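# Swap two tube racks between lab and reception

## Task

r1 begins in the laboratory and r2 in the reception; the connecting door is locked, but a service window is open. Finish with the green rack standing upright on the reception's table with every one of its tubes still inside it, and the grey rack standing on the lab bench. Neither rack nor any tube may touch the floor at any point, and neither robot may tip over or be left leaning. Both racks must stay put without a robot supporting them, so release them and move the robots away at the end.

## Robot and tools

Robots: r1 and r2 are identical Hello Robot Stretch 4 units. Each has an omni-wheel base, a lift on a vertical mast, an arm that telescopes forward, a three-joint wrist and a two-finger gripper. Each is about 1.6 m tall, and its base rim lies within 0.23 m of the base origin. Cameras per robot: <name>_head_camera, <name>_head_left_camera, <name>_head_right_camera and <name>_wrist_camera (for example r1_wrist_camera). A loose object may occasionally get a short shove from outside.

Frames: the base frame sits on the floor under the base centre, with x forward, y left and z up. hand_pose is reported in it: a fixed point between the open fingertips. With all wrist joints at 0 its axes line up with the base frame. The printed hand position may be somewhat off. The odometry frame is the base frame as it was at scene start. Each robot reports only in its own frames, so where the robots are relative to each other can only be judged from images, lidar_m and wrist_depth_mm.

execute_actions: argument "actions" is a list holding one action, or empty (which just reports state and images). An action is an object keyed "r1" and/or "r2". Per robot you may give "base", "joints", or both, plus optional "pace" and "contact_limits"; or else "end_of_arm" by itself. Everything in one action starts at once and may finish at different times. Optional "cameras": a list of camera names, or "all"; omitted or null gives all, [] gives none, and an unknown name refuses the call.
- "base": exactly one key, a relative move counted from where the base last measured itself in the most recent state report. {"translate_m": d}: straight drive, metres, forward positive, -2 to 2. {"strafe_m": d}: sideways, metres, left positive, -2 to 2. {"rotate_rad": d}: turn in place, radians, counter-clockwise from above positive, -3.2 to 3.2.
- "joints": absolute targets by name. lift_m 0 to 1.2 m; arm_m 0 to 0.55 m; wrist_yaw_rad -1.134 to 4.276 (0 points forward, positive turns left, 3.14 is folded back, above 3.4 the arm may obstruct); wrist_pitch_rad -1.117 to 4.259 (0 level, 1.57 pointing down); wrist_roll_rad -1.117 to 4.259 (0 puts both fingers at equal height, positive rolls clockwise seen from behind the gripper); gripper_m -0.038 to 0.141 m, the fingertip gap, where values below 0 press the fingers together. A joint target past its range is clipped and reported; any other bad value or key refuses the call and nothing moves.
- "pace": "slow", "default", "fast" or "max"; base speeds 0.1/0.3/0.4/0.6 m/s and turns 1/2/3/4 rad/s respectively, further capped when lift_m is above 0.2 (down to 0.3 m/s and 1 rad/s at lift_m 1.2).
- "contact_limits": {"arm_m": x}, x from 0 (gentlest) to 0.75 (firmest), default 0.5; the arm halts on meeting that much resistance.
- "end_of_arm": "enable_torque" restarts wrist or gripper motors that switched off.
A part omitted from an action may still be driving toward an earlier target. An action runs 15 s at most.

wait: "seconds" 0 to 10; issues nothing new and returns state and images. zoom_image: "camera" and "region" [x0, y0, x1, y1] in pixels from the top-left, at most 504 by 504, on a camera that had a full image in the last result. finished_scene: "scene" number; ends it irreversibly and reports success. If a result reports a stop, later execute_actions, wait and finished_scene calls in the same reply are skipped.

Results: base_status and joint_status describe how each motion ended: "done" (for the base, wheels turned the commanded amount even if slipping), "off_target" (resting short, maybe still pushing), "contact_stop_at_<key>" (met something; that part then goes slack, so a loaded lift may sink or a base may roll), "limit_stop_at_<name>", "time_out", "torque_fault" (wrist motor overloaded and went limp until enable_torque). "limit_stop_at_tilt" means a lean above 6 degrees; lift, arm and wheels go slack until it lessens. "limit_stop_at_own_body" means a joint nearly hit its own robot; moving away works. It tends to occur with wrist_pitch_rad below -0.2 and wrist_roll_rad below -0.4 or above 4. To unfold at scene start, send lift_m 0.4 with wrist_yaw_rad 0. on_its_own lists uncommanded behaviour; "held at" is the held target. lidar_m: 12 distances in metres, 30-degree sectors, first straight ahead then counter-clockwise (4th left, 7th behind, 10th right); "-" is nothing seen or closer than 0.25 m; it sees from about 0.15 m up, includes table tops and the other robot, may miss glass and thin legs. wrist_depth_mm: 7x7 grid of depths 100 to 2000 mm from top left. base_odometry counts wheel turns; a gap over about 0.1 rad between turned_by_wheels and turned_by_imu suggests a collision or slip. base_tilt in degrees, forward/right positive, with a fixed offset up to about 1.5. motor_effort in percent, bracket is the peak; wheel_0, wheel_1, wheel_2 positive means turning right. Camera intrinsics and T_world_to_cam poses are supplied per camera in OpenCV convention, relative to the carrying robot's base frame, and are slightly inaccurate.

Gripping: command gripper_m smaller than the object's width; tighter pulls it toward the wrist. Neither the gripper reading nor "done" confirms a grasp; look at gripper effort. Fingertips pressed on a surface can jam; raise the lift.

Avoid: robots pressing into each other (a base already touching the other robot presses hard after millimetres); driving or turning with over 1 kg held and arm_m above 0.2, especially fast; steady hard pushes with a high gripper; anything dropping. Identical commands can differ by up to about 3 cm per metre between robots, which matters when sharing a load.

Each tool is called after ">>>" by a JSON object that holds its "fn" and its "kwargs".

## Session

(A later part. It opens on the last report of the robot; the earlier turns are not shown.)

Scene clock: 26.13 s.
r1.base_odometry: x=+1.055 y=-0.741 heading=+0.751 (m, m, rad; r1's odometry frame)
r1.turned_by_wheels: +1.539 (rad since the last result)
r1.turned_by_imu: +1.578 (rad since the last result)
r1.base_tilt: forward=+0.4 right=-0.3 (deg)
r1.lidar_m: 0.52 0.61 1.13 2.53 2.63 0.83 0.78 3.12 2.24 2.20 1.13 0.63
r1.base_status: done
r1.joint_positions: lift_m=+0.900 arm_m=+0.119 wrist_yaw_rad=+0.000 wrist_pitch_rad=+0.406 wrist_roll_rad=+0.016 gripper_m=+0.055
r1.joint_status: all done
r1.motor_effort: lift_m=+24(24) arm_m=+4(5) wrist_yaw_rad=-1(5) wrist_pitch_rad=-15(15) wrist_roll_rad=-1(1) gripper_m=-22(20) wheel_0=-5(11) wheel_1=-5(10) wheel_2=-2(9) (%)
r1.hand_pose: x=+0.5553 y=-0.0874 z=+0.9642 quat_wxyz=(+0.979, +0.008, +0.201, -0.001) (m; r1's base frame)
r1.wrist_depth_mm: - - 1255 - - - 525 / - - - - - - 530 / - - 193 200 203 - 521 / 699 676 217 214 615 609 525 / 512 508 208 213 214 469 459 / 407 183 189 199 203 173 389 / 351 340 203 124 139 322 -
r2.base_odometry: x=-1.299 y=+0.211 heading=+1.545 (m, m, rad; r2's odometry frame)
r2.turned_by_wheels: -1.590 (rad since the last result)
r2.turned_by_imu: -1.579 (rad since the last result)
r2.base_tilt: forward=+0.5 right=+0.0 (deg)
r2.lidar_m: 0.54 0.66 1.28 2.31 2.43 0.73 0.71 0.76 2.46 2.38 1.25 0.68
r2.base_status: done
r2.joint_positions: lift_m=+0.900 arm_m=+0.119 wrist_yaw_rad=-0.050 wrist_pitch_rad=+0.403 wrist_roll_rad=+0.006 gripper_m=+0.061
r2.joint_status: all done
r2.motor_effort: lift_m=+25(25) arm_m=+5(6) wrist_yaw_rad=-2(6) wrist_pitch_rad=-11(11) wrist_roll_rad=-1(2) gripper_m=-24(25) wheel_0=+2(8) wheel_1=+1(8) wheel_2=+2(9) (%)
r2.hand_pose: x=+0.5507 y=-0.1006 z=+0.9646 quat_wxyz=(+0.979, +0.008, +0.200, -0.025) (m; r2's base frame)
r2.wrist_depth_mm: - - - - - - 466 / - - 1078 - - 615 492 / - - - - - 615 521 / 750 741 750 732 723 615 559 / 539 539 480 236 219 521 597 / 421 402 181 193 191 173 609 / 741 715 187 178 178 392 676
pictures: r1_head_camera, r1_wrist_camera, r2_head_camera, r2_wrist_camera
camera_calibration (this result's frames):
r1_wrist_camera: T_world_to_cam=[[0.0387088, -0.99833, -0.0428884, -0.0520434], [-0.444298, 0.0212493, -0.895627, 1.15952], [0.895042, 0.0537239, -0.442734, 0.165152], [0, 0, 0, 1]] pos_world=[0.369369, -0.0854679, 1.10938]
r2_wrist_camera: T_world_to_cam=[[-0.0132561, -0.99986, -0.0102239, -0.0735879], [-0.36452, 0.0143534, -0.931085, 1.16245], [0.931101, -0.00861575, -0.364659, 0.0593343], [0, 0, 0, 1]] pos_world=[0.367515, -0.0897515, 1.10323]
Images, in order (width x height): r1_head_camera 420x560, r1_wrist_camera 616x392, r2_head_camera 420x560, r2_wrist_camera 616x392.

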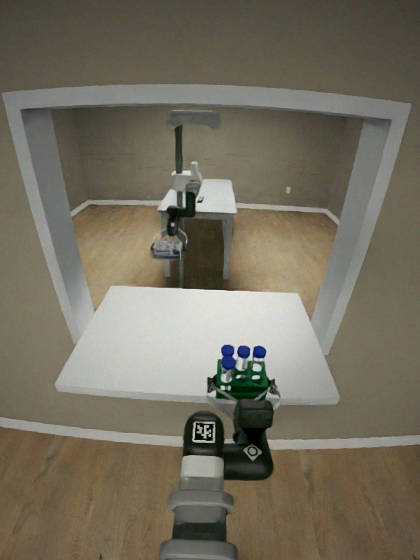

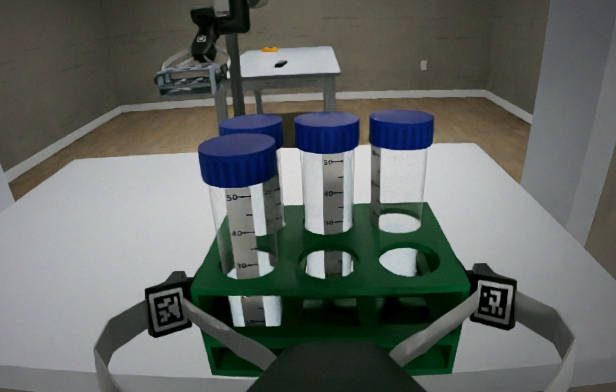

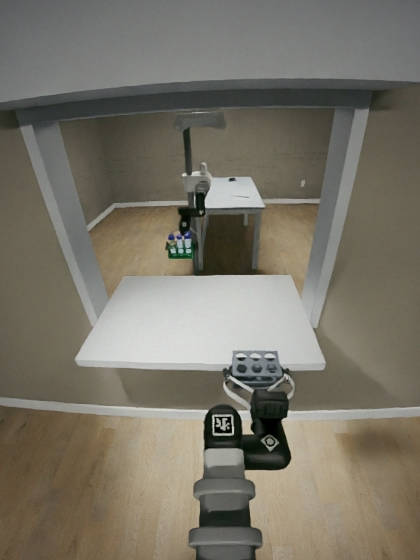

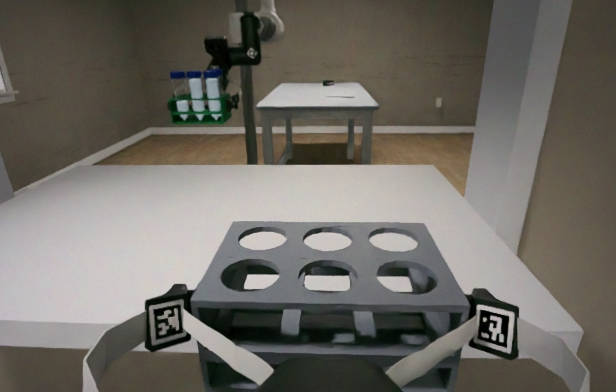

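>>> {"fn": "execute_actions", "kwargs": {"actions": [{"r1":{"base":{"rotate_rad":-0.035},"joints":{"lift_m":0.82,"arm_m":0.43}},"r2":{"joints":{"lift_m":0.82,"arm_m":0.49}}}], "cameras": ["r1_head_camera","r2_head_camera"]}}

Scene clock: 28.50 s.
r1.base_odometry: x=+1.055 y=-0.741 heading=+0.717 (m, m, rad; r1's odometry frame)
r1.turned_by_wheels: -0.034 (rad since the last result)
r1.turned_by_imu: -0.034 (rad since the last result)
r1.base_tilt: forward=+0.5 right=-0.2 (deg)
r1.lidar_m: 0.56 0.60 1.11 2.52 2.60 0.82 0.77 0.83 2.27 2.18 1.19 0.61
r1.base_status: done
r1.joint_positions: lift_m=+0.820 arm_m=+0.429 wrist_yaw_rad=+0.000 wrist_pitch_rad=+0.406 wrist_roll_rad=+0.016 gripper_m=+0.055
r1.joint_status: all done
r1.motor_effort: lift_m=+20(24) arm_m=+5(5) wrist_yaw_rad=+0(5) wrist_pitch_rad=-15(14) wrist_roll_rad=-1(0) gripper_m=-23(20) wheel_0=+5(5) wheel_1=+5(5) wheel_2=+2(6) (%)
r1.hand_pose: x=+0.8652 y=-0.0874 z=+0.8845 quat_wxyz=(+0.979, +0.008, +0.201, -0.001) (m; r1's base frame)
r1.wrist_depth_mm: 449 452 - - - - - / 427 - 1983 - - - - / - - 194 203 530 - - / 452 477 214 214 439 433 424 / 366 362 208 213 215 332 329 / 291 183 188 199 203 174 277 / 249 241 202 124 139 230 -
r2.base_odometry: x=-1.299 y=+0.211 heading=+1.545 (m, m, rad; r2's odometry frame)
r2.turned_by_wheels: +0.000 (rad since the last result)
r2.turned_by_imu: +0.001 (rad since the last result)
r2.base_tilt: forward=+0.6 right=+0.0 (deg)
r2.lidar_m: 0.63 0.70 1.30 2.32 2.46 0.73 0.68 0.73 2.47 2.37 1.23 0.67
r2.base_status: not commanded
r2.joint_positions: lift_m=+0.820 arm_m=+0.489 wrist_yaw_rad=-0.050 wrist_pitch_rad=+0.403 wrist_roll_rad=+0.006 gripper_m=+0.061
r2.joint_status: all done
r2.motor_effort: lift_m=+16(25) arm_m=+5(6) wrist_yaw_rad=-4(1) wrist_pitch_rad=-10(11) wrist_roll_rad=+1(1) gripper_m=-24(23) wheel_0=+2(2) wheel_1=+1(1) wheel_2=+2(2) (%)
r2.hand_pose: x=+0.9206 y=-0.1005 z=+0.8853 quat_wxyz=(+0.979, +0.008, +0.200, -0.025) (m; r2's base frame)
r2.wrist_depth_mm: 421 466 842 - - - - / 424 473 - - - - - / 410 - - - - - - / 407 525 521 517 512 508 - / 351 382 342 234 220 370 370 / 298 286 181 193 191 173 289 / 244 228 186 179 178 224 224
pictures: r1_head_camera, r2_head_camera
Images, in order (width x height): r1_head_camera 420x560, r2_head_camera 420x560.

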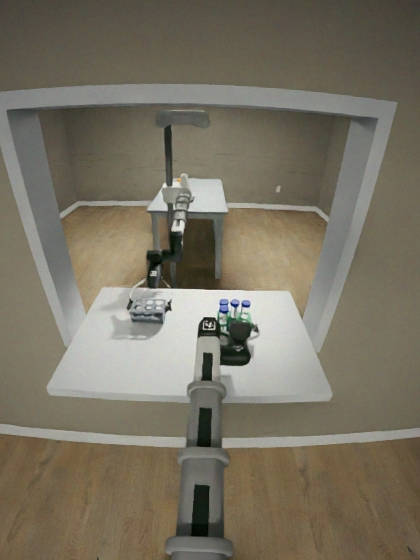

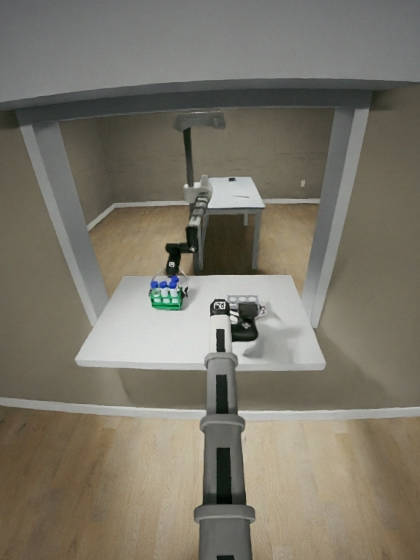

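>>> {"fn": "execute_actions", "kwargs": {"actions": [{"r1":{"joints":{"lift_m":0.798,"arm_m":0.445},"pace":"slow"},"r2":{"joints":{"lift_m":0.797},"pace":"slow"}}], "cameras": []}}

>>> {"fn": "execute_actions", "kwargs": {"actions": [{"r1":{"joints":{"gripper_m":0.14}},"r2":{"joints":{"gripper_m":0.14}}}], "cameras": []}}

>>> {"fn": "execute_actions", "kwargs": {"actions": [{"r1":{"joints":{"arm_m":0.345,"lift_m":0.801},"pace":"fast"},"r2":{"joints":{"arm_m":0.39,"lift_m":0.80},"pace":"fast"}}], "cameras": ["r1_head_camera","r1_wrist_camera","r2_head_camera","r2_wrist_camera"]}}

Scene clock: 29.77 s.
r1.base_odometry: x=+1.055 y=-0.741 heading=+0.717 (m, m, rad; r1's odometry frame)
r1.turned_by_wheels: +0.000 (rad since the last result)
r1.turned_by_imu: +0.000 (rad since the last result)
r1.base_tilt: forward=+0.4 right=-0.3 (deg)
r1.lidar_m: 0.57 0.58 1.10 2.52 2.60 0.84 0.76 0.81 2.30 2.19 1.19 0.58
r1.base_status: not commanded
r1.joint_positions: lift_m=+0.798 arm_m=+0.444 wrist_yaw_rad=+0.000 wrist_pitch_rad=+0.406 wrist_roll_rad=+0.016 gripper_m=+0.055
r1.joint_status: all done
r1.motor_effort: lift_m=+19(20) arm_m=+5(4) wrist_yaw_rad=+0(1) wrist_pitch_rad=-14(15) wrist_roll_rad=-1(1) gripper_m=-22(22) wheel_0=+5(5) wheel_1=+5(5) wheel_2=+1(2) (%)
r1.hand_pose: x=+0.8802 y=-0.0874 z=+0.8625 quat_wxyz=(+0.979, +0.008, +0.201, -0.001) (m; r1's base frame)
r1.wrist_depth_mm: 433 442 - - - - - / 427 - 1983 - - - - / - - 194 202 207 - - / 410 418 214 214 389 382 379 / 324 324 208 213 215 296 293 / 259 183 189 199 204 174 246 / 221 215 203 124 140 205 -
r2.base_odometry: x=-1.299 y=+0.211 heading=+1.545 (m, m, rad; r2's odometry frame)
r2.turned_by_wheels: +0.000 (rad since the last result)
r2.turned_by_imu: +0.000 (rad since the last result)
r2.base_tilt: forward=+0.5 right=+0.2 (deg)
r2.lidar_m: 0.65 0.71 1.32 2.32 2.44 0.72 0.67 0.73 2.45 2.38 1.23 0.67
r2.base_status: not commanded
r2.joint_positions: lift_m=+0.797 arm_m=+0.489 wrist_yaw_rad=-0.050 wrist_pitch_rad=+0.403 wrist_roll_rad=+0.006 gripper_m=+0.061
r2.joint_status: all done
r2.motor_effort: lift_m=+16(16) arm_m=+5(5) wrist_yaw_rad=-1(1) wrist_pitch_rad=-11(10) wrist_roll_rad=-1(1) gripper_m=-24(23) wheel_0=+2(2) wheel_1=+1(1) wheel_2=+2(2) (%)
r2.hand_pose: x=+0.9206 y=-0.1005 z=+0.8624 quat_wxyz=(+0.979, +0.008, +0.200, -0.025) (m; r2's base frame)
r2.wrist_depth_mm: - 445 842 - - - - / 410 459 - - - - - / 407 - - - - - - / 421 466 462 455 455 449 - / 320 334 303 235 220 329 325 / 263 253 181 193 191 173 257 / 216 201 186 179 177 198 196
pictures: none
No camera images: the call's "cameras" was empty. Leave "cameras" out to get every camera's image.

Scene clock: 31.63 s.
r1.base_odometry: x=+1.055 y=-0.741 heading=+0.717 (m, m, rad; r1's odometry frame)
r1.turned_by_wheels: +0.000 (rad since the last result)
r1.turned_by_imu: +0.001 (rad since the last result)
r1.base_tilt: forward=+0.4 right=-0.2 (deg)
r1.lidar_m: 0.57 0.59 1.09 2.53 2.60 0.84 0.79 0.82 2.29 2.20 1.18 0.62
r1.base_status: not commanded
r1.joint_positions: lift_m=+0.798 arm_m=+0.444 wrist_yaw_rad=+0.000 wrist_pitch_rad=+0.402 wrist_roll_rad=+0.016 gripper_m=+0.140
r1.joint_status: all done
r1.motor_effort: lift_m=+19(19) arm_m=+5(5) wrist_yaw_rad=+0(1) wrist_pitch_rad=-3(14) wrist_roll_rad=-1(0) gripper_m=-1(21) wheel_0=+5(5) wheel_1=+5(5) wheel_2=+2(2) (%)
r1.hand_pose: x=+0.8806 y=-0.0874 z=+0.8635 quat_wxyz=(+0.980, +0.008, +0.200, -0.002) (m; r1's base frame)
r1.wrist_depth_mm: 442 445 - - - - - / 433 - 1863 - - - - / - - 1255 223 480 - - / 418 430 397 235 382 392 387 / 330 329 219 226 216 303 298 / 264 253 211 224 214 202 244 / 225 218 219 144 214 208 -
r2.base_odometry: x=-1.299 y=+0.211 heading=+1.545 (m, m, rad; r2's odometry frame)
r2.turned_by_wheels: +0.000 (rad since the last result)
r2.turned_by_imu: +0.000 (rad since the last result)
r2.base_tilt: forward=+0.6 right=+0.1 (deg)
r2.lidar_m: 0.64 0.68 1.31 2.30 2.45 0.72 0.69 0.75 2.48 2.36 1.22 0.68
r2.base_status: not commanded
r2.joint_positions: lift_m=+0.797 arm_m=+0.489 wrist_yaw_rad=-0.050 wrist_pitch_rad=+0.402 wrist_roll_rad=+0.006 gripper_m=+0.140
r2.joint_status: all done
r2.motor_effort: lift_m=+16(16) arm_m=+5(6) wrist_yaw_rad=-3(3) wrist_pitch_rad=-6(11) wrist_roll_rad=-1(1) gripper_m=+0(23) wheel_0=+2(2) wheel_1=+1(1) wheel_2=+2(2) (%)
r2.hand_pose: x=+0.9208 y=-0.1006 z=+0.8628 quat_wxyz=(+0.980, +0.008, +0.199, -0.025) (m; r2's base frame)
r2.wrist_depth_mm: - 442 904 - - - - / 410 455 - - - - - / 404 - - - - - - / 439 469 466 459 459 449 - / 322 340 320 253 233 330 327 / 266 254 189 234 208 190 258 / 218 210 210 144 206 206 212
pictures: none
No camera images: the call's "cameras" was empty. Leave "cameras" out to get every camera's image.

Scene clock: 32.73 s.
r1.base_odometry: x=+1.055 y=-0.741 heading=+0.717 (m, m, rad; r1's odometry frame)
r1.turned_by_wheels: +0.000 (rad since the last result)
r1.turned_by_imu: +0.000 (rad since the last result)
r1.base_tilt: forward=+0.3 right=-0.3 (deg)
r1.lidar_m: 0.56 0.60 1.08 2.52 2.61 0.84 0.79 0.78 2.27 2.19 1.19 0.60
r1.base_status: not commanded
r1.joint_positions: lift_m=+0.801 arm_m=+0.346 wrist_yaw_rad=+0.000 wrist_pitch_rad=+0.402 wrist_roll_rad=+0.016 gripper_m=+0.140
r1.joint_status: all done
r1.motor_effort: lift_m=+23(20) arm_m=-4(5) wrist_yaw_rad=+1(1) wrist_pitch_rad=-4(4) wrist_roll_rad=+0(0) gripper_m=+2(1) wheel_0=+5(5) wheel_1=+5(5) wheel_2=+2(2) (%)
r1.hand_pose: x=+0.7822 y=-0.0875 z=+0.8661 quat_wxyz=(+0.980, +0.008, +0.200, -0.002) (m; r1's base frame)
r1.wrist_depth_mm: - 615 - - - - - / - - 1983 - - - - / - - 1308 325 574 559 - / 364 439 407 314 329 399 392 / 322 334 319 307 304 307 303 / 267 257 247 262 246 230 246 / 229 221 224 144 218 212 -
r2.base_odometry: x=-1.299 y=+0.211 heading=+1.545 (m, m, rad; r2's odometry frame)
r2.turned_by_wheels: +0.000 (rad since the last result)
r2.turned_by_imu: +0.000 (rad since the last result)
r2.base_tilt: forward=+0.5 right=+0.1 (deg)
r2.lidar_m: 0.65 0.70 1.30 2.30 2.42 0.73 0.68 0.75 2.47 2.37 1.25 0.67
r2.base_status: not commanded
r2.joint_positions: lift_m=+0.800 arm_m=+0.391 wrist_yaw_rad=-0.050 wrist_pitch_rad=+0.402 wrist_roll_rad=+0.006 gripper_m=+0.140
r2.joint_status: all done
r2.motor_effort: lift_m=+25(24) arm_m=-5(6) wrist_yaw_rad=-1(2) wrist_pitch_rad=-8(7) wrist_roll_rad=+0(0) gripper_m=+0(1) wheel_0=+2(2) wheel_1=+1(1) wheel_2=+2(2) (%)
r2.hand_pose: x=+0.8226 y=-0.1006 z=+0.8650 quat_wxyz=(+0.980, +0.008, +0.200, -0.025) (m; r2's base frame)
r2.wrist_depth_mm: - - 741 - - - - / - 615 - - - - - / 530 - - - - - - / 359 477 469 364 430 459 424 / 329 343 324 312 320 334 332 / 270 257 213 267 266 200 262 / 220 212 220 144 218 210 216
pictures: r1_head_camera, r1_wrist_camera, r2_head_camera, r2_wrist_camera
camera_calibration (this result's frames):
r1_wrist_camera: T_world_to_cam=[[0.0384713, -0.998344, -0.0427583, -0.0650573], [-0.441251, 0.0214196, -0.897128, 1.17144], [0.896559, 0.0533808, -0.439696, -0.0851096], [0, 0, 0, 1]] pos_world=[0.595708, -0.0854983, 1.01073]
r2_wrist_camera: T_world_to_cam=[[-0.0132885, -0.99986, -0.010174, -0.0710375], [-0.363255, 0.014307, -0.93158, 1.16822], [0.931595, -0.00868354, -0.363394, -0.231705], [0, 0, 0, 1]] pos_world=[0.639275, -0.0897534, 1.00337]
Images, in order (width x height): r1_head_camera 420x560, r1_wrist_camera 616x392, r2_head_camera 420x560, r2_wrist_camera 616x392.

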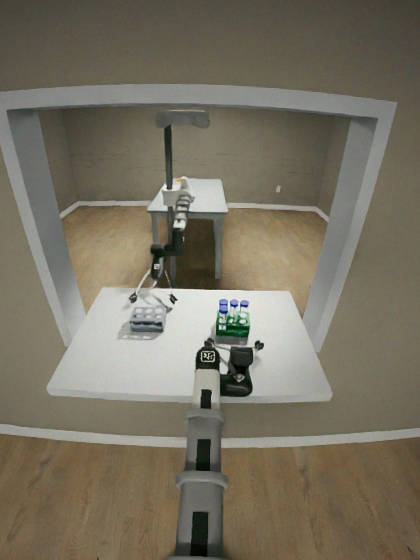

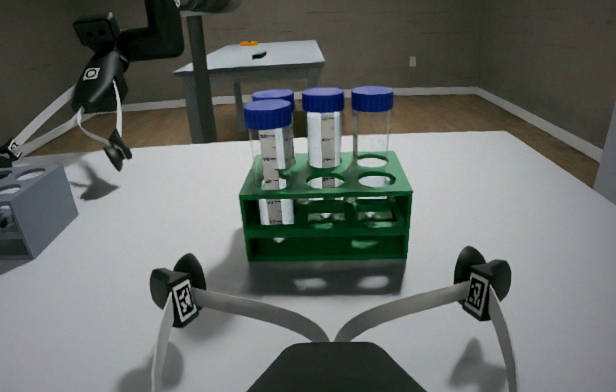

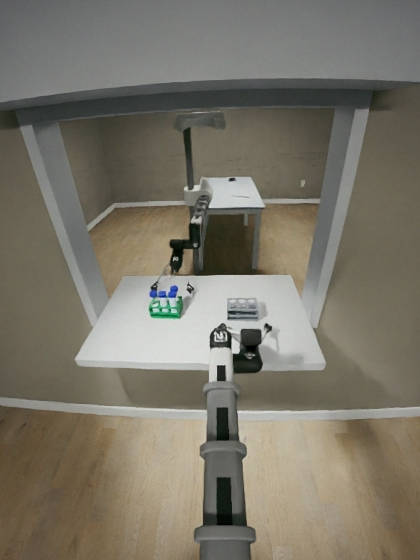

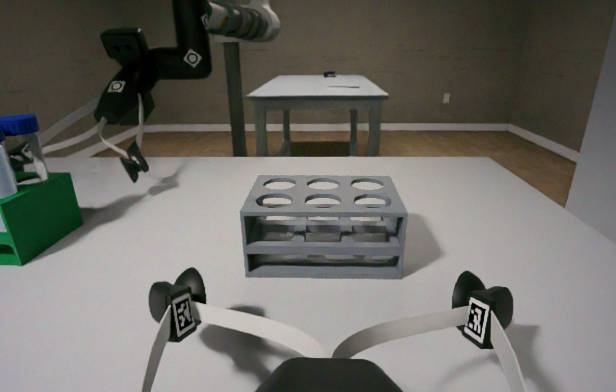

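>>> {"fn": "execute_actions", "kwargs": {"actions": [{"r1":{"base":{"strafe_m":0.328},"pace":"fast"},"r2":{"base":{"strafe_m":0.325},"pace":"fast"}}], "cameras": ["r1_wrist_camera","r2_wrist_camera"]}}

Scene clock: 34.97 s.
r1.base_odometry: x=+0.839 y=-0.494 heading=+0.717 (m, m, rad; r1's odometry frame)
r1.turned_by_wheels: +0.000 (rad since the last result)
r1.turned_by_imu: +0.000 (rad since the last result)
r1.base_tilt: forward=+0.5 right=-0.3 (deg)
r1.lidar_m: 0.54 0.57 1.07 2.19 2.26 3.05 0.79 0.83 2.63 2.53 0.84 0.59
r1.base_status: done
r1.joint_positions: lift_m=+0.801 arm_m=+0.346 wrist_yaw_rad=+0.000 wrist_pitch_rad=+0.402 wrist_roll_rad=+0.016 gripper_m=+0.140
r1.joint_status: not commanded
r1.motor_effort: lift_m=+23(23) arm_m=-4(4) wrist_yaw_rad=+1(0) wrist_pitch_rad=-4(5) wrist_roll_rad=-1(1) gripper_m=+0(1) wheel_0=+0(14) wheel_1=+1(14) wheel_2=+0(3) (%)
r1.hand_pose: x=+0.7822 y=-0.0874 z=+0.8661 quat_wxyz=(+0.980, +0.008, +0.200, -0.002) (m; r1's base frame)
r1.wrist_depth_mm: - - - - - 627 - / - - - - - - - / - - - 597 574 521 549 / 392 436 407 329 334 397 392 / 338 334 325 309 303 307 301 / 267 256 246 262 246 229 247 / 229 222 224 144 218 211 -
r2.base_odometry: x=-1.624 y=+0.219 heading=+1.545 (m, m, rad; r2's odometry frame)
r2.turned_by_wheels: +0.000 (rad since the last result)
r2.turned_by_imu: +0.000 (rad since the last result)
r2.base_tilt: forward=+0.6 right=+0.0 (deg)
r2.lidar_m: 0.67 0.71 1.32 2.01 2.08 2.94 0.69 0.74 2.81 2.72 0.94 0.69
r2.base_status: done
r2.joint_positions: lift_m=+0.800 arm_m=+0.391 wrist_yaw_rad=-0.050 wrist_pitch_rad=+0.402 wrist_roll_rad=+0.006 gripper_m=+0.140
r2.joint_status: not commanded
r2.motor_effort: lift_m=+25(25) arm_m=-5(5) wrist_yaw_rad=-2(2) wrist_pitch_rad=-8(6) wrist_roll_rad=-1(2) gripper_m=+0(0) wheel_0=+0(11) wheel_1=+0(13) wheel_2=+0(2) (%)
r2.hand_pose: x=+0.8226 y=-0.1006 z=+0.8650 quat_wxyz=(+0.980, +0.008, +0.200, -0.025) (m; r2's base frame)
r2.wrist_depth_mm: - - - - - 1078 574 / - - - - - - 569 / 410 - - 310 1205 - - / 407 473 442 320 404 459 455 / 343 343 325 319 320 334 332 / 268 257 213 267 265 200 262 / 220 212 220 144 217 210 215
pictures: r1_wrist_camera, r2_wrist_camera
camera_calibration (this result's frames):
r1_wrist_camera: T_world_to_cam=[[0.0386295, -0.998338, -0.0427582, -0.0651389], [-0.441254, 0.0213497, -0.897128, 1.17144], [0.89655, 0.0535229, -0.439696, -0.0851013], [0, 0, 0, 1]] pos_world=[0.595717, -0.0854857, 1.01073]
r2_wrist_camera: T_world_to_cam=[[-0.0130842, -0.999863, -0.010174, -0.0711523], [-0.363258, 0.0142328, -0.93158, 1.16823], [0.931597, -0.00849319, -0.363395, -0.2317], [0, 0, 0, 1]] pos_world=[0.639289, -0.0897375, 1.00338]
Images, in order (width x height): r1_wrist_camera 616x392, r2_wrist_camera 616x392.

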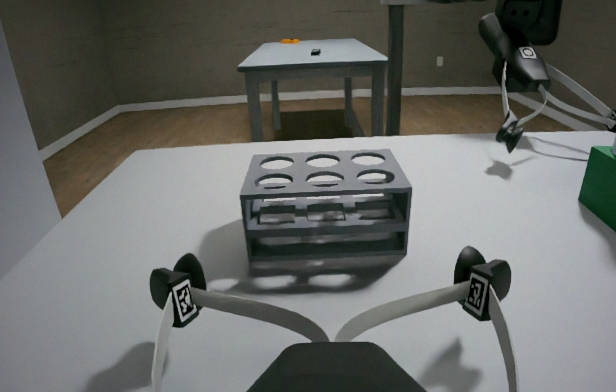

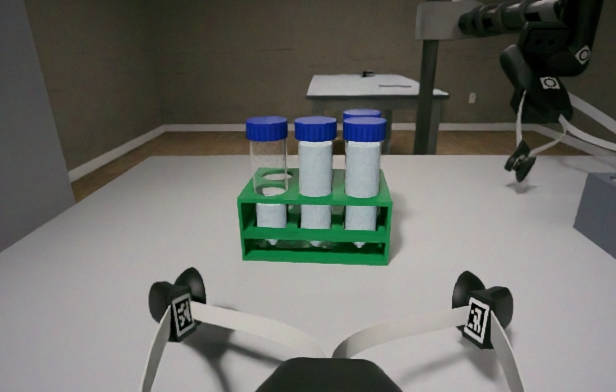

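>>> {"fn": "execute_actions", "kwargs": {"actions": [{"r1":{"joints":{"arm_m":0.449}},"r2":{"base":{"strafe_m":0.006},"joints":{"arm_m":0.513}}}], "cameras": ["r1_wrist_camera","r2_wrist_camera"]}}

>>> {"fn": "execute_actions", "kwargs": {"actions": [{"r1":{"joints":{"gripper_m":0.06}},"r2":{"joints":{"gripper_m":0.06}}}], "cameras": ["r1_wrist_camera","r2_wrist_camera"]}}

Scene clock: 36.53 s.
r1.base_odometry: x=+0.839 y=-0.494 heading=+0.717 (m, m, rad; r1's odometry frame)
r1.turned_by_wheels: +0.000 (rad since the last result)
r1.turned_by_imu: +0.000 (rad since the last result)
r1.base_tilt: forward=+0.4 right=-0.2 (deg)
r1.lidar_m: 0.54 0.58 1.07 2.19 2.26 3.03 0.80 0.82 2.65 2.53 0.83 0.60
r1.base_status: not commanded
r1.joint_positions: lift_m=+0.801 arm_m=+0.448 wrist_yaw_rad=+0.000 wrist_pitch_rad=+0.402 wrist_roll_rad=+0.016 gripper_m=+0.140
r1.joint_status: all done
r1.motor_effort: lift_m=+23(23) arm_m=+5(5) wrist_yaw_rad=-1(0) wrist_pitch_rad=-3(4) wrist_roll_rad=-1(1) gripper_m=+3(2) wheel_0=+0(1) wheel_1=+1(1) wheel_2=+0(0) (%)
r1.hand_pose: x=+0.8846 y=-0.0874 z=+0.8662 quat_wxyz=(+0.980, +0.008, +0.200, -0.002) (m; r1's base frame)
r1.wrist_depth_mm: - - - - - - - / - - - - 1921 - - / - - - - - - - / - 442 427 418 410 397 392 / 336 334 266 229 224 307 301 / 267 256 196 209 213 204 247 / 229 221 221 144 217 212 -
r2.base_odometry: x=-1.630 y=+0.219 heading=+1.545 (m, m, rad; r2's odometry frame)
r2.turned_by_wheels: +0.000 (rad since the last result)
r2.turned_by_imu: +0.000 (rad since the last result)
r2.base_tilt: forward=+0.6 right=+0.0 (deg)
r2.lidar_m: 0.65 0.72 1.32 1.98 2.08 2.95 0.70 0.73 2.80 2.72 0.93 0.68
r2.base_status: done
r2.joint_positions: lift_m=+0.800 arm_m=+0.512 wrist_yaw_rad=-0.050 wrist_pitch_rad=+0.402 wrist_roll_rad=+0.006 gripper_m=+0.140
r2.joint_status: all done
r2.motor_effort: lift_m=+25(25) arm_m=+6(5) wrist_yaw_rad=-5(2) wrist_pitch_rad=-6(8) wrist_roll_rad=-2(1) gripper_m=+0(1) wheel_0=+1(9) wheel_1=-2(8) wheel_2=+0(1) (%)
r2.hand_pose: x=+0.9437 y=-0.1005 z=+0.8650 quat_wxyz=(+0.980, +0.008, +0.200, -0.025) (m; r2's base frame)
r2.wrist_depth_mm: - - - - - 976 - / - - - - - - - / - - - - 1138 - - / - 477 410 182 179 455 455 / 345 343 307 198 194 336 332 / 268 256 193 204 191 190 260 / 220 212 212 144 203 209 215
pictures: r1_wrist_camera, r2_wrist_camera
camera_calibration (this result's frames):
r1_wrist_camera: T_world_to_cam=[[0.0386725, -0.998337, -0.0427556, -0.0691244], [-0.441196, 0.0213319, -0.897157, 1.21663], [0.896577, 0.0535589, -0.439637, -0.176996], [0, 0, 0, 1]] pos_world=[0.698134, -0.0854826, 1.01074]
r2_wrist_camera: T_world_to_cam=[[-0.0129992, -0.999864, -0.0101735, -0.069626], [-0.363245, 0.0142013, -0.931586, 1.21222], [0.931603, -0.00841441, -0.36338, -0.344553], [0, 0, 0, 1]] pos_world=[0.760416, -0.089731, 1.00338]
Images, in order (width x height): r1_wrist_camera 616x392, r2_wrist_camera 616x392.

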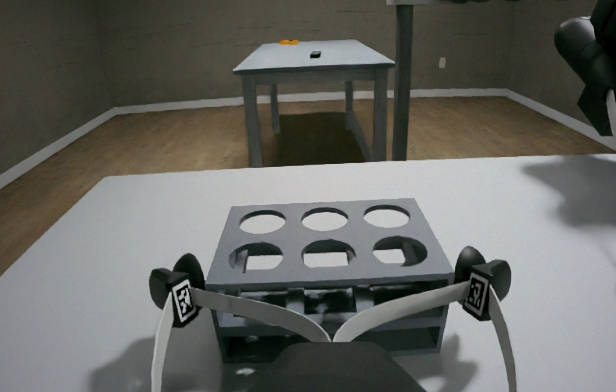

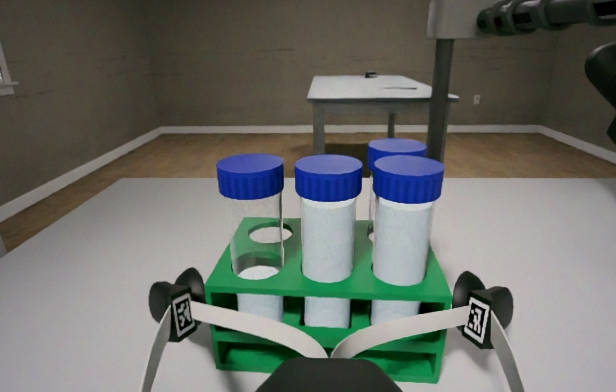

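Scene clock: 38.33 s.
r1.base_odometry: x=+0.839 y=-0.494 heading=+0.717 (m, m, rad; r1's odometry frame)
r1.turned_by_wheels: +0.000 (rad since the last result)
r1.turned_by_imu: +0.000 (rad since the last result)
r1.base_tilt: forward=+0.4 right=-0.3 (deg)
r1.lidar_m: 0.55 0.57 1.08 2.19 2.29 3.01 0.80 0.83 2.63 2.52 0.85 0.60
r1.base_status: not commanded
r1.joint_positions: lift_m=+0.801 arm_m=+0.448 wrist_yaw_rad=+0.000 wrist_pitch_rad=+0.403 wrist_roll_rad=+0.016 gripper_m=+0.060
r1.joint_status: all done
r1.motor_effort: lift_m=+23(22) arm_m=+5(5) wrist_yaw_rad=+0(1) wrist_pitch_rad=-8(7) wrist_roll_rad=-1(0) gripper_m=-19(18) wheel_0=+0(1) wheel_1=+1(1) wheel_2=+0(0) (%)
r1.hand_pose: x=+0.8845 y=-0.0874 z=+0.8658 quat_wxyz=(+0.980, +0.008, +0.200, -0.002) (m; r1's base frame)
r1.wrist_depth_mm: - - - - - - - / - - - - 1921 - - / - - - - - - - / - 436 424 415 404 394 389 / 332 330 259 214 208 304 301 / 265 183 180 200 204 175 252 / 227 220 204 126 141 210 -
r2.base_odometry: x=-1.630 y=+0.219 heading=+1.545 (m, m, rad; r2's odometry frame)
r2.turned_by_wheels: +0.000 (rad since the last result)
r2.turned_by_imu: +0.000 (rad since the last result)
r2.base_tilt: forward=+0.4 right=+0.0 (deg)
r2.lidar_m: 0.66 0.68 1.27 1.98 2.10 2.91 0.69 0.72 2.81 2.73 0.93 0.69
r2.base_status: not commanded
r2.joint_positions: lift_m=+0.800 arm_m=+0.512 wrist_yaw_rad=-0.050 wrist_pitch_rad=+0.405 wrist_roll_rad=+0.006 gripper_m=+0.061
r2.joint_status: all done
r2.motor_effort: lift_m=+25(25) arm_m=+5(6) wrist_yaw_rad=-3(0) wrist_pitch_rad=-16(16) wrist_roll_rad=-1(1) gripper_m=-24(27) wheel_0=+1(1) wheel_1=-2(2) wheel_2=+0(0) (%)
r2.hand_pose: x=+0.9434 y=-0.1005 z=+0.8641 quat_wxyz=(+0.979, +0.008, +0.201, -0.025) (m; r2's base frame)
r2.wrist_depth_mm: - - - - - 991 - / - - - - - - - / - - - - 1138 - - / - 466 399 163 160 449 445 / 340 336 301 176 172 329 325 / 265 253 185 183 177 174 257 / 216 202 190 180 176 199 198
pictures: r1_wrist_camera, r2_wrist_camera
camera_calibration (this result's frames):
r1_wrist_camera: T_world_to_cam=[[0.0386218, -0.998337, -0.0428015, -0.069048], [-0.442266, 0.0213315, -0.89663, 1.21677], [0.896052, 0.0535591, -0.440707, -0.175624], [0, 0, 0, 1]] pos_world=[0.698172, -0.0854825, 1.01064]
r2_wrist_camera: T_world_to_cam=[[-0.013102, -0.999861, -0.0102916, -0.0694402], [-0.366231, 0.0143757, -0.930413, 1.21312], [0.930432, -0.00842116, -0.366368, -0.340848], [0, 0, 0, 1]] pos_world=[0.760509, -0.0897404, 1.00312]
Images, in order (width x height): r1_wrist_camera 616x392, r2_wrist_camera 616x392.

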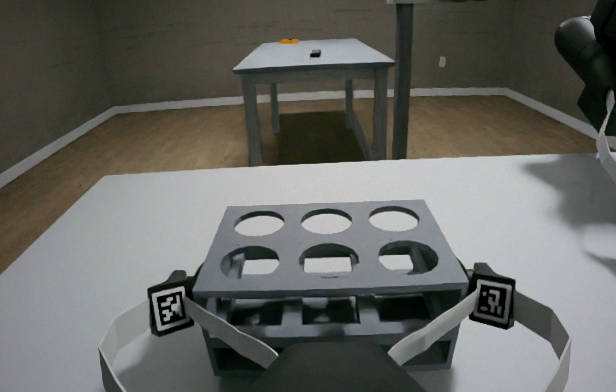

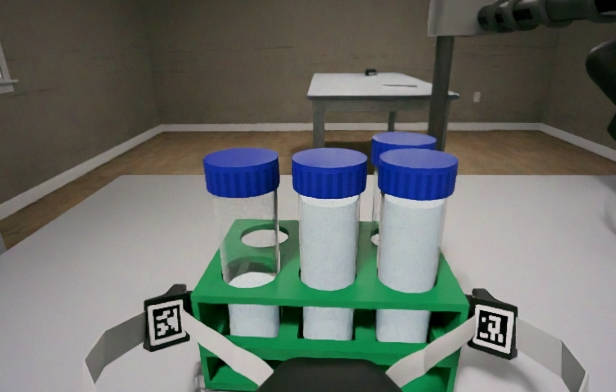

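>>> {"fn": "execute_actions", "kwargs": {"actions": [{"r1":{"base":{"translate_m":-0.2},"joints":{"arm_m":0.2,"lift_m":0.83},"pace":"fast"},"r2":{"base":{"translate_m":-0.12},"joints":{"arm_m":0.2,"lift_m":0.83},"pace":"fast"}}], "cameras": []}}

>>> {"fn": "execute_actions", "kwargs": {"actions": [{"r1":{"base":{"rotate_rad":-2.585}},"r2":{"base":{"rotate_rad":-2.77}}}], "cameras": []}}

>>> {"fn": "execute_actions", "kwargs": {"actions": [{"r1":{"joints":{"arm_m":0.38,"lift_m":0.76}},"r2":{"joints":{"arm_m":0.34,"lift_m":0.76}}}], "cameras": ["r1_head_camera","r1_wrist_camera","r2_head_camera","r2_wrist_camera"]}}

Scene clock: 40.50 s.
r1.base_odometry: x=+0.689 y=-0.625 heading=+0.716 (m, m, rad; r1's odometry frame)
r1.turned_by_wheels: +0.000 (rad since the last result)
r1.turned_by_imu: +0.001 (rad since the last result)
r1.base_tilt: forward=+0.4 right=-0.3 (deg)
r1.lidar_m: 0.62 1.02 1.36 2.19 2.26 0.63 0.59 0.62 2.65 2.53 1.46 0.81
r1.base_status: done
r1.joint_positions: lift_m=+0.830 arm_m=+0.201 wrist_yaw_rad=+0.000 wrist_pitch_rad=+0.404 wrist_roll_rad=+0.016 gripper_m=+0.060
r1.joint_status: all done
r1.motor_effort: lift_m=+24(23) arm_m=-4(6) wrist_yaw_rad=+1(1) wrist_pitch_rad=-9(9) wrist_roll_rad=+0(0) gripper_m=-20(17) wheel_0=-5(9) wheel_1=-3(9) wheel_2=+2(13) (%)
r1.hand_pose: x=+0.6369 y=-0.0875 z=+0.8946 quat_wxyz=(+0.980, +0.008, +0.201, -0.002) (m; r1's base frame)
r1.wrist_depth_mm: 508 554 - - 1708 - - / 535 554 - - 1808 - - / 574 585 715 676 654 640 634 / 615 544 492 484 473 459 452 / 668 404 260 213 209 394 404 / 732 183 180 200 205 175 732 / 788 778 204 126 141 809 809
r2.base_odometry: x=-1.633 y=+0.099 heading=+1.545 (m, m, rad; r2's odometry frame)
r2.turned_by_wheels: +0.000 (rad since the last result)
r2.turned_by_imu: +0.000 (rad since the last result)
r2.base_tilt: forward=+0.6 right=+0.1 (deg)
r2.lidar_m: 0.59 1.05 1.50 1.99 2.09 2.96 0.56 0.60 0.91 2.71 1.39 0.80
r2.base_status: done
r2.joint_positions: lift_m=+0.830 arm_m=+0.201 wrist_yaw_rad=-0.050 wrist_pitch_rad=+0.406 wrist_roll_rad=+0.006 gripper_m=+0.061
r2.joint_status: all done
r2.motor_effort: lift_m=+26(29) arm_m=-5(5) wrist_yaw_rad=-3(3) wrist_pitch_rad=-19(18) wrist_roll_rad=+0(1) gripper_m=-22(25) wheel_0=-1(8) wheel_1=+0(8) wheel_2=-3(13) (%)
r2.hand_pose: x=+0.6322 y=-0.1006 z=+0.8939 quat_wxyz=(+0.979, +0.008, +0.201, -0.025) (m; r2's base frame)
r2.wrist_depth_mm: 544 591 - - - - - / 574 585 - - - - - / 603 603 854 842 204 842 820 / 647 544 469 163 160 525 525 / 683 421 413 176 172 407 404 / 741 715 185 182 177 174 691 / 798 788 189 180 176 750 741
pictures: none
No camera images: the call's "cameras" was empty. Leave "cameras" out to get every camera's image.

Scene clock: 43.17 s.
r1.base_odometry: x=+0.689 y=-0.625 heading=-1.868 (m, m, rad; r1's odometry frame)
r1.turned_by_wheels: -2.584 (rad since the last result)
r1.turned_by_imu: -2.648 (rad since the last result)
r1.base_tilt: forward=+0.4 right=-0.3 (deg)
r1.lidar_m: 0.62 2.62 2.51 1.43 0.79 0.75 1.02 1.40 2.22 2.30 0.63 0.59
r1.base_status: done
r1.joint_positions: lift_m=+0.830 arm_m=+0.201 wrist_yaw_rad=+0.000 wrist_pitch_rad=+0.403 wrist_roll_rad=+0.016 gripper_m=+0.060
r1.joint_status: not commanded
r1.motor_effort: lift_m=+23(23) arm_m=-4(4) wrist_yaw_rad=+1(3) wrist_pitch_rad=-9(8) wrist_roll_rad=-1(1) gripper_m=-22(22) wheel_0=+5(9) wheel_1=+3(11) wheel_2=+1(11) (%)
r1.hand_pose: x=+0.6370 y=-0.0875 z=+0.8948 quat_wxyz=(+0.980, +0.008, +0.200, -0.002) (m; r1's base frame)
r1.wrist_depth_mm: - - - - - - - / - - - - - 1430 1336 / - - - - 854 831 820 / - - - 621 603 597 580 / 1921 1921 259 213 210 452 452 / 1537 183 179 200 205 175 377 / 1281 1255 205 126 167 314 -
r2.base_odometry: x=-1.633 y=+0.099 heading=-1.225 (m, m, rad; r2's odometry frame)
r2.turned_by_wheels: -2.770 (rad since the last result)
r2.turned_by_imu: -2.751 (rad since the last result)
r2.base_tilt: forward=+0.5 right=+0.1 (deg)
r2.lidar_m: 0.61 0.77 2.69 1.63 0.85 0.77 0.78 1.34 2.01 2.06 2.59 0.58
r2.base_status: done
r2.joint_positions: lift_m=+0.830 arm_m=+0.201 wrist_yaw_rad=-0.050 wrist_pitch_rad=+0.405 wrist_roll_rad=+0.006 gripper_m=+0.061
r2.joint_status: not commanded
r2.motor_effort: lift_m=+27(26) arm_m=-5(5) wrist_yaw_rad=-2(5) wrist_pitch_rad=-17(17) wrist_roll_rad=-1(1) gripper_m=-23(23) wheel_0=+2(10) wheel_1=+3(7) wheel_2=+0(9) (%)
r2.hand_pose: x=+0.6322 y=-0.1006 z=+0.8940 quat_wxyz=(+0.979, +0.008, +0.201, -0.025) (m; r2's base frame)
r2.wrist_depth_mm: - - - - - - - / - - - - - - - / - - - 1098 202 1078 - / - 707 609 163 160 691 - / 517 517 462 176 172 500 1808 / 402 387 185 183 177 174 430 / 539 320 190 180 176 304 320
pictures: none
No camera images: the call's "cameras" was empty. Leave "cameras" out to get every camera's image.

Scene clock: 44.80 s.
r1.base_odometry: x=+0.689 y=-0.625 heading=-1.868 (m, m, rad; r1's odometry frame)
r1.turned_by_wheels: +0.000 (rad since the last result)
r1.turned_by_imu: +0.000 (rad since the last result)
r1.base_tilt: forward=+0.4 right=-0.3 (deg)
r1.lidar_m: 0.64 2.64 2.51 1.46 0.80 0.74 1.01 1.38 2.22 2.30 0.62 0.58
r1.base_status: not commanded
r1.joint_positions: lift_m=+0.760 arm_m=+0.379 wrist_yaw_rad=+0.000 wrist_pitch_rad=+0.404 wrist_roll_rad=+0.016 gripper_m=+0.060
r1.joint_status: all done
r1.motor_effort: lift_m=+19(25) arm_m=+5(5) wrist_yaw_rad=-1(1) wrist_pitch_rad=-8(8) wrist_roll_rad=-1(0) gripper_m=-21(22) wheel_0=+5(5) wheel_1=+3(3) wheel_2=+1(1) (%)
r1.hand_pose: x=+0.8154 y=-0.0874 z=+0.8251 quat_wxyz=(+0.980, +0.008, +0.200, -0.001) (m; r1's base frame)
r1.wrist_depth_mm: - - - - - - - / - - - - - 1060 1008 / - - - - 627 615 609 / - - 530 459 452 442 427 / 1808 384 260 214 209 340 336 / 296 183 180 200 204 175 281 / 253 245 204 126 141 234 -
r2.base_odometry: x=-1.633 y=+0.099 heading=-1.225 (m, m, rad; r2's odometry frame)
r2.turned_by_wheels: +0.000 (rad since the last result)
r2.turned_by_imu: +0.000 (rad since the last result)
r2.base_tilt: forward=+0.5 right=+0.1 (deg)
r2.lidar_m: 0.60 0.76 2.68 1.64 0.83 0.77 0.80 1.32 2.01 2.04 2.60 0.58
r2.base_status: not commanded
r2.joint_positions: lift_m=+0.760 arm_m=+0.339 wrist_yaw_rad=-0.050 wrist_pitch_rad=+0.406 wrist_roll_rad=+0.006 gripper_m=+0.061
r2.joint_status: all done
r2.motor_effort: lift_m=+17(24) arm_m=+6(6) wrist_yaw_rad=-4(0) wrist_pitch_rad=-17(16) wrist_roll_rad=-1(0) gripper_m=-22(25) wheel_0=+2(2) wheel_1=+3(3) wheel_2=+0(0) (%)
r2.hand_pose: x=+0.7704 y=-0.1005 z=+0.8247 quat_wxyz=(+0.979, +0.008, +0.201, -0.025) (m; r2's base frame)
r2.wrist_depth_mm: - - - - - - - / - - - - - - - / - - 820 820 723 798 - / 530 525 452 163 160 504 500 / 382 379 340 176 171 370 368 / 298 286 185 182 177 174 290 / 245 229 190 180 176 224 223
pictures: r1_head_camera, r1_wrist_camera, r2_head_camera, r2_wrist_camera
camera_calibration (this result's frames):
r1_wrist_camera: T_world_to_cam=[[0.0386893, -0.998334, -0.0428036, -0.0681596], [-0.442492, 0.02129, -0.89652, 1.14979], [0.895937, 0.053626, -0.440931, -0.131449], [0, 0, 0, 1]] pos_world=[0.629182, -0.0854761, 0.969935]
r2_wrist_camera: T_world_to_cam=[[-0.0129515, -0.999863, -0.0102957, -0.0721849], [-0.366526, 0.0143271, -0.930297, 1.11317], [0.930318, -0.00827509, -0.366662, -0.193973], [0, 0, 0, 1]] pos_world=[0.587528, -0.0897287, 0.963713]
Images, in order (width x height): r1_head_camera 420x560, r1_wrist_camera 616x392, r2_head_camera 420x560, r2_wrist_camera 616x392.

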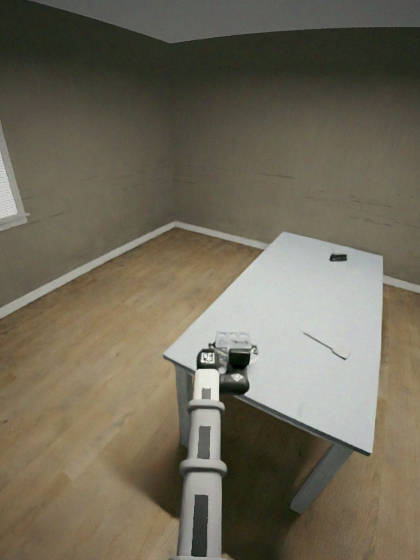

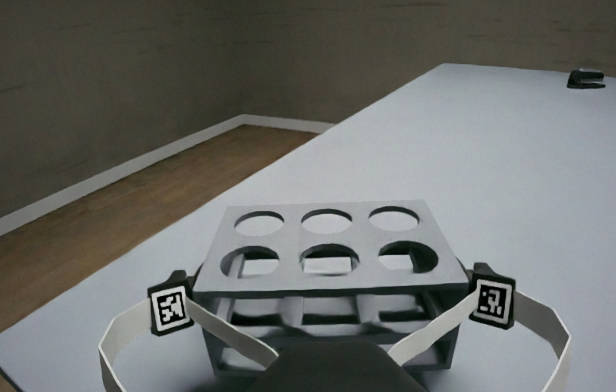

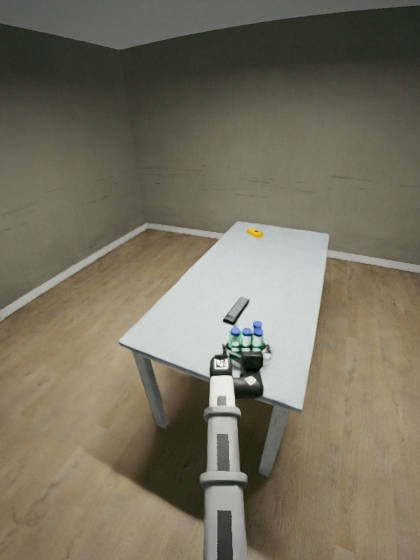

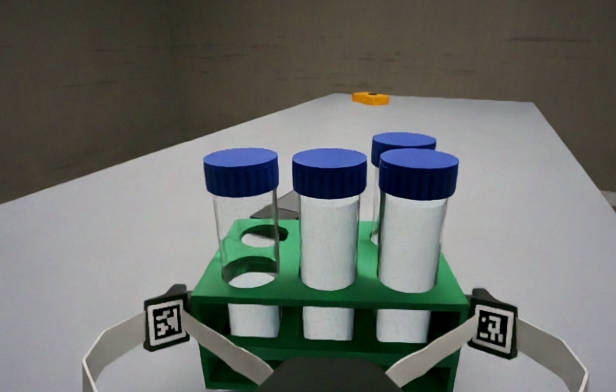

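>>> {"fn": "execute_actions", "kwargs": {"actions": [{"r1":{"joints":{"lift_m":0.737,"arm_m":0.395},"pace":"slow"},"r2":{"joints":{"lift_m":0.736,"arm_m":0.355},"pace":"slow"}}], "cameras": []}}

>>> {"fn": "execute_actions", "kwargs": {"actions": [{"r1":{"joints":{"gripper_m":0.14}},"r2":{"joints":{"gripper_m":0.14}}}], "cameras": []}}

>>> {"fn": "execute_actions", "kwargs": {"actions": [{"r1":{"joints":{"arm_m":0.0,"lift_m":0.745},"pace":"fast"},"r2":{"joints":{"arm_m":0.0,"lift_m":0.745},"pace":"fast"}}], "cameras": ["r1_wrist_camera","r2_wrist_camera"]}}

Scene clock: 46.07 s.
r1.base_odometry: x=+0.689 y=-0.625 heading=-1.868 (m, m, rad; r1's odometry frame)
r1.turned_by_wheels: +0.000 (rad since the last result)
r1.turned_by_imu: +0.000 (rad since the last result)
r1.base_tilt: forward=+0.3 right=-0.2 (deg)
r1.lidar_m: 0.63 2.61 2.51 1.44 0.79 0.74 1.01 1.40 2.22 2.31 0.63 0.60
r1.base_status: not commanded
r1.joint_positions: lift_m=+0.737 arm_m=+0.394 wrist_yaw_rad=+0.000 wrist_pitch_rad=+0.404 wrist_roll_rad=+0.016 gripper_m=+0.060
r1.joint_status: all done
r1.motor_effort: lift_m=+19(17) arm_m=+5(5) wrist_yaw_rad=+0(1) wrist_pitch_rad=-8(8) wrist_roll_rad=-1(1) gripper_m=-20(19) wheel_0=+5(5) wheel_1=+3(3) wheel_2=+0(0) (%)
r1.hand_pose: x=+0.8304 y=-0.0874 z=+0.8021 quat_wxyz=(+0.980, +0.008, +0.200, -0.001) (m; r1's base frame)
r1.wrist_depth_mm: - - - - - - - / - - - - 1098 931 931 / - - - 580 564 549 539 / - - 418 410 399 389 384 / 1756 325 259 214 209 300 297 / 262 183 180 200 205 175 249 / 224 218 204 126 141 206 -
r2.base_odometry: x=-1.633 y=+0.099 heading=-1.225 (m, m, rad; r2's odometry frame)
r2.turned_by_wheels: +0.000 (rad since the last result)
r2.turned_by_imu: +0.000 (rad since the last result)
r2.base_tilt: forward=+0.5 right=+0.0 (deg)
r2.lidar_m: 0.57 0.75 2.67 1.65 0.85 0.78 0.80 1.30 2.01 2.06 2.61 0.57
r2.base_status: not commanded
r2.joint_positions: lift_m=+0.736 arm_m=+0.354 wrist_yaw_rad=-0.050 wrist_pitch_rad=+0.406 wrist_roll_rad=+0.006 gripper_m=+0.061
r2.joint_status: all done
r2.motor_effort: lift_m=+17(18) arm_m=+5(6) wrist_yaw_rad=-2(4) wrist_pitch_rad=-18(17) wrist_roll_rad=-1(1) gripper_m=-24(23) wheel_0=+2(2) wheel_1=+3(3) wheel_2=+0(0) (%)
r2.hand_pose: x=+0.7853 y=-0.1005 z=+0.8007 quat_wxyz=(+0.979, +0.008, +0.201, -0.025) (m; r2's base frame)
r2.wrist_depth_mm: - - - - - - - / - - - - - - - / - - 732 715 205 699 732 / 462 459 399 163 160 442 439 / 336 332 298 176 172 325 324 / 262 251 185 183 177 174 255 / 216 200 190 179 177 197 196
pictures: none
No camera images: the call's "cameras" was empty. Leave "cameras" out to get every camera's image.

Scene clock: 47.87 s.
r1.base_odometry: x=+0.689 y=-0.625 heading=-1.868 (m, m, rad; r1's odometry frame)
r1.turned_by_wheels: +0.000 (rad since the last result)
r1.turned_by_imu: +0.000 (rad since the last result)
r1.base_tilt: forward=+0.3 right=-0.2 (deg)
r1.lidar_m: 0.61 2.62 2.51 1.44 0.80 0.74 1.02 1.39 2.22 2.30 0.63 0.59
r1.base_status: not commanded
r1.joint_positions: lift_m=+0.737 arm_m=+0.394 wrist_yaw_rad=+0.000 wrist_pitch_rad=+0.402 wrist_roll_rad=+0.016 gripper_m=+0.140
r1.joint_status: all done
r1.motor_effort: lift_m=+19(18) arm_m=+5(5) wrist_yaw_rad=+0(0) wrist_pitch_rad=-4(8) wrist_roll_rad=-1(0) gripper_m=+2(21) wheel_0=+5(5) wheel_1=+3(3) wheel_2=+1(1) (%)
r1.hand_pose: x=+0.8306 y=-0.0874 z=+0.8026 quat_wxyz=(+0.980, +0.008, +0.200, -0.002) (m; r1's base frame)
r1.wrist_depth_mm: - - - - - - - / - - - - - 946 931 / - - - 591 569 549 544 / - - 424 410 397 392 384 / 1756 329 236 229 216 303 298 / 264 253 211 235 214 206 242 / 225 219 218 144 215 209 -
r2.base_odometry: x=-1.633 y=+0.099 heading=-1.225 (m, m, rad; r2's odometry frame)
r2.turned_by_wheels: +0.000 (rad since the last result)
r2.turned_by_imu: +0.000 (rad since the last result)
r2.base_tilt: forward=+0.6 right=+0.2 (deg)
r2.lidar_m: 0.58 0.76 2.69 1.65 0.84 0.76 0.79 1.32 2.00 2.06 2.60 0.57
r2.base_status: not commanded
r2.joint_positions: lift_m=+0.736 arm_m=+0.354 wrist_yaw_rad=-0.050 wrist_pitch_rad=+0.402 wrist_roll_rad=+0.006 gripper_m=+0.140
r2.joint_status: all done
r2.motor_effort: lift_m=+17(17) arm_m=+6(6) wrist_yaw_rad=+0(0) wrist_pitch_rad=-6(15) wrist_roll_rad=-1(1) gripper_m=+0(23) wheel_0=+2(1) wheel_1=+3(3) wheel_2=+0(0) (%)
r2.hand_pose: x=+0.7858 y=-0.1006 z=+0.8017 quat_wxyz=(+0.980, +0.008, +0.199, -0.025) (m; r2's base frame)
r2.wrist_depth_mm: - - - - - - - / - - - - - - - / - - 750 741 654 723 820 / 473 469 433 184 180 455 455 / 340 338 304 198 195 332 329 / 266 255 192 205 189 190 258 / 217 210 212 143 206 207 213
pictures: none
No camera images: the call's "cameras" was empty. Leave "cameras" out to get every camera's image.

Scene clock: 49.77 s.
r1.base_odometry: x=+0.689 y=-0.625 heading=-1.868 (m, m, rad; r1's odometry frame)
r1.turned_by_wheels: +0.000 (rad since the last result)
r1.turned_by_imu: +0.001 (rad since the last result)
r1.base_tilt: forward=+0.4 right=-0.3 (deg)
r1.lidar_m: 0.63 2.62 2.52 1.44 0.79 0.74 1.01 1.41 2.22 2.31 0.63 0.58
r1.base_status: not commanded
r1.joint_positions: lift_m=+0.745 arm_m=+0.001 wrist_yaw_rad=+0.000 wrist_pitch_rad=+0.402 wrist_roll_rad=+0.016 gripper_m=+0.140
r1.joint_status: all done
r1.motor_effort: lift_m=+23(24) arm_m=-4(4) wrist_yaw_rad=+1(1) wrist_pitch_rad=-6(6) wrist_roll_rad=-1(1) gripper_m=+0(1) wheel_0=+5(5) wheel_1=+3(3) wheel_2=+0(0) (%)
r1.hand_pose: x=+0.4371 y=-0.0875 z=+0.8101 quat_wxyz=(+0.980, +0.008, +0.200, -0.002) (m; r1's base frame)
r1.wrist_depth_mm: - - - - - - - / - - - - 1025 1008 1008 / - - 640 569 591 580 574 / - - 591 492 430 415 410 / 1756 1808 683 1661 492 375 349 / 1397 1366 723 1255 1308 1205 1205 / 1205 1182 1118 144 1138 1118 1098
r2.base_odometry: x=-1.633 y=+0.099 heading=-1.225 (m, m, rad; r2's odometry frame)
r2.turned_by_wheels: +0.000 (rad since the last result)
r2.turned_by_imu: +0.000 (rad since the last result)
r2.base_tilt: forward=+0.5 right=+0.0 (deg)
r2.lidar_m: 0.59 0.76 2.67 1.66 0.84 0.76 0.81 1.30 2.02 2.05 2.63 0.56
r2.base_status: not commanded
r2.joint_positions: lift_m=+0.745 arm_m=+0.001 wrist_yaw_rad=-0.050 wrist_pitch_rad=+0.402 wrist_roll_rad=+0.006 gripper_m=+0.140
r2.joint_status: all done
r2.motor_effort: lift_m=+25(25) arm_m=-5(6) wrist_yaw_rad=+0(4) wrist_pitch_rad=-7(7) wrist_roll_rad=-1(1) gripper_m=-1(0) wheel_0=+2(2) wheel_1=+4(3) wheel_2=+1(0) (%)
r2.hand_pose: x=+0.4331 y=-0.1006 z=+0.8099 quat_wxyz=(+0.980, +0.008, +0.200, -0.025) (m; r2's base frame)
r2.wrist_depth_mm: - - - - - - - / - - - - - - - / - 809 788 549 768 1025 - / 640 544 492 492 488 517 - / 1708 1756 530 442 379 373 1756 / 1430 750 213 1430 418 200 1366 / 1182 842 1182 144 442 1078 1138
pictures: r1_wrist_camera, r2_wrist_camera
camera_calibration (this result's frames):
r1_wrist_camera: T_world_to_cam=[[0.0384208, -0.998347, -0.0427538, -0.0541756], [-0.441324, 0.0214335, -0.897092, 0.968927], [0.896525, 0.0533353, -0.439771, 0.199647], [0, 0, 0, 1]] pos_world=[0.250704, -0.0855017, 0.954699]
r2_wrist_camera: T_world_to_cam=[[-0.0133372, -0.999859, -0.010204, -0.0767373], [-0.363409, 0.0143541, -0.931519, 0.975446], [0.931534, -0.00871565, -0.363549, 0.111319], [0, 0, 0, 1]] pos_world=[0.249765, -0.0897579, 0.948333]
Images, in order (width x height): r1_wrist_camera 616x392, r2_wrist_camera 616x392.

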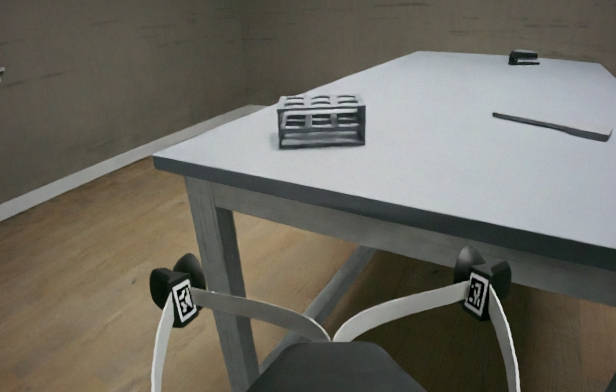

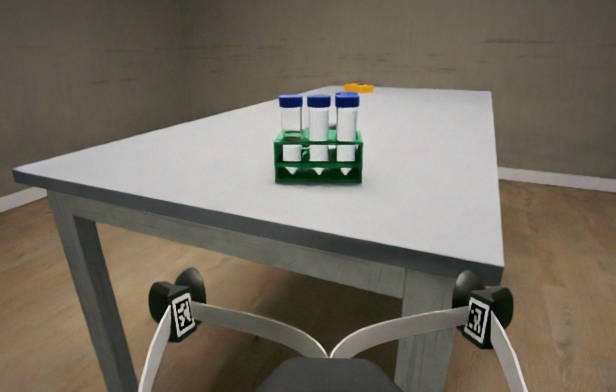

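>>> {"fn": "finished_scene", "kwargs": {"scene": 2}}

The scene is finished: the task was done.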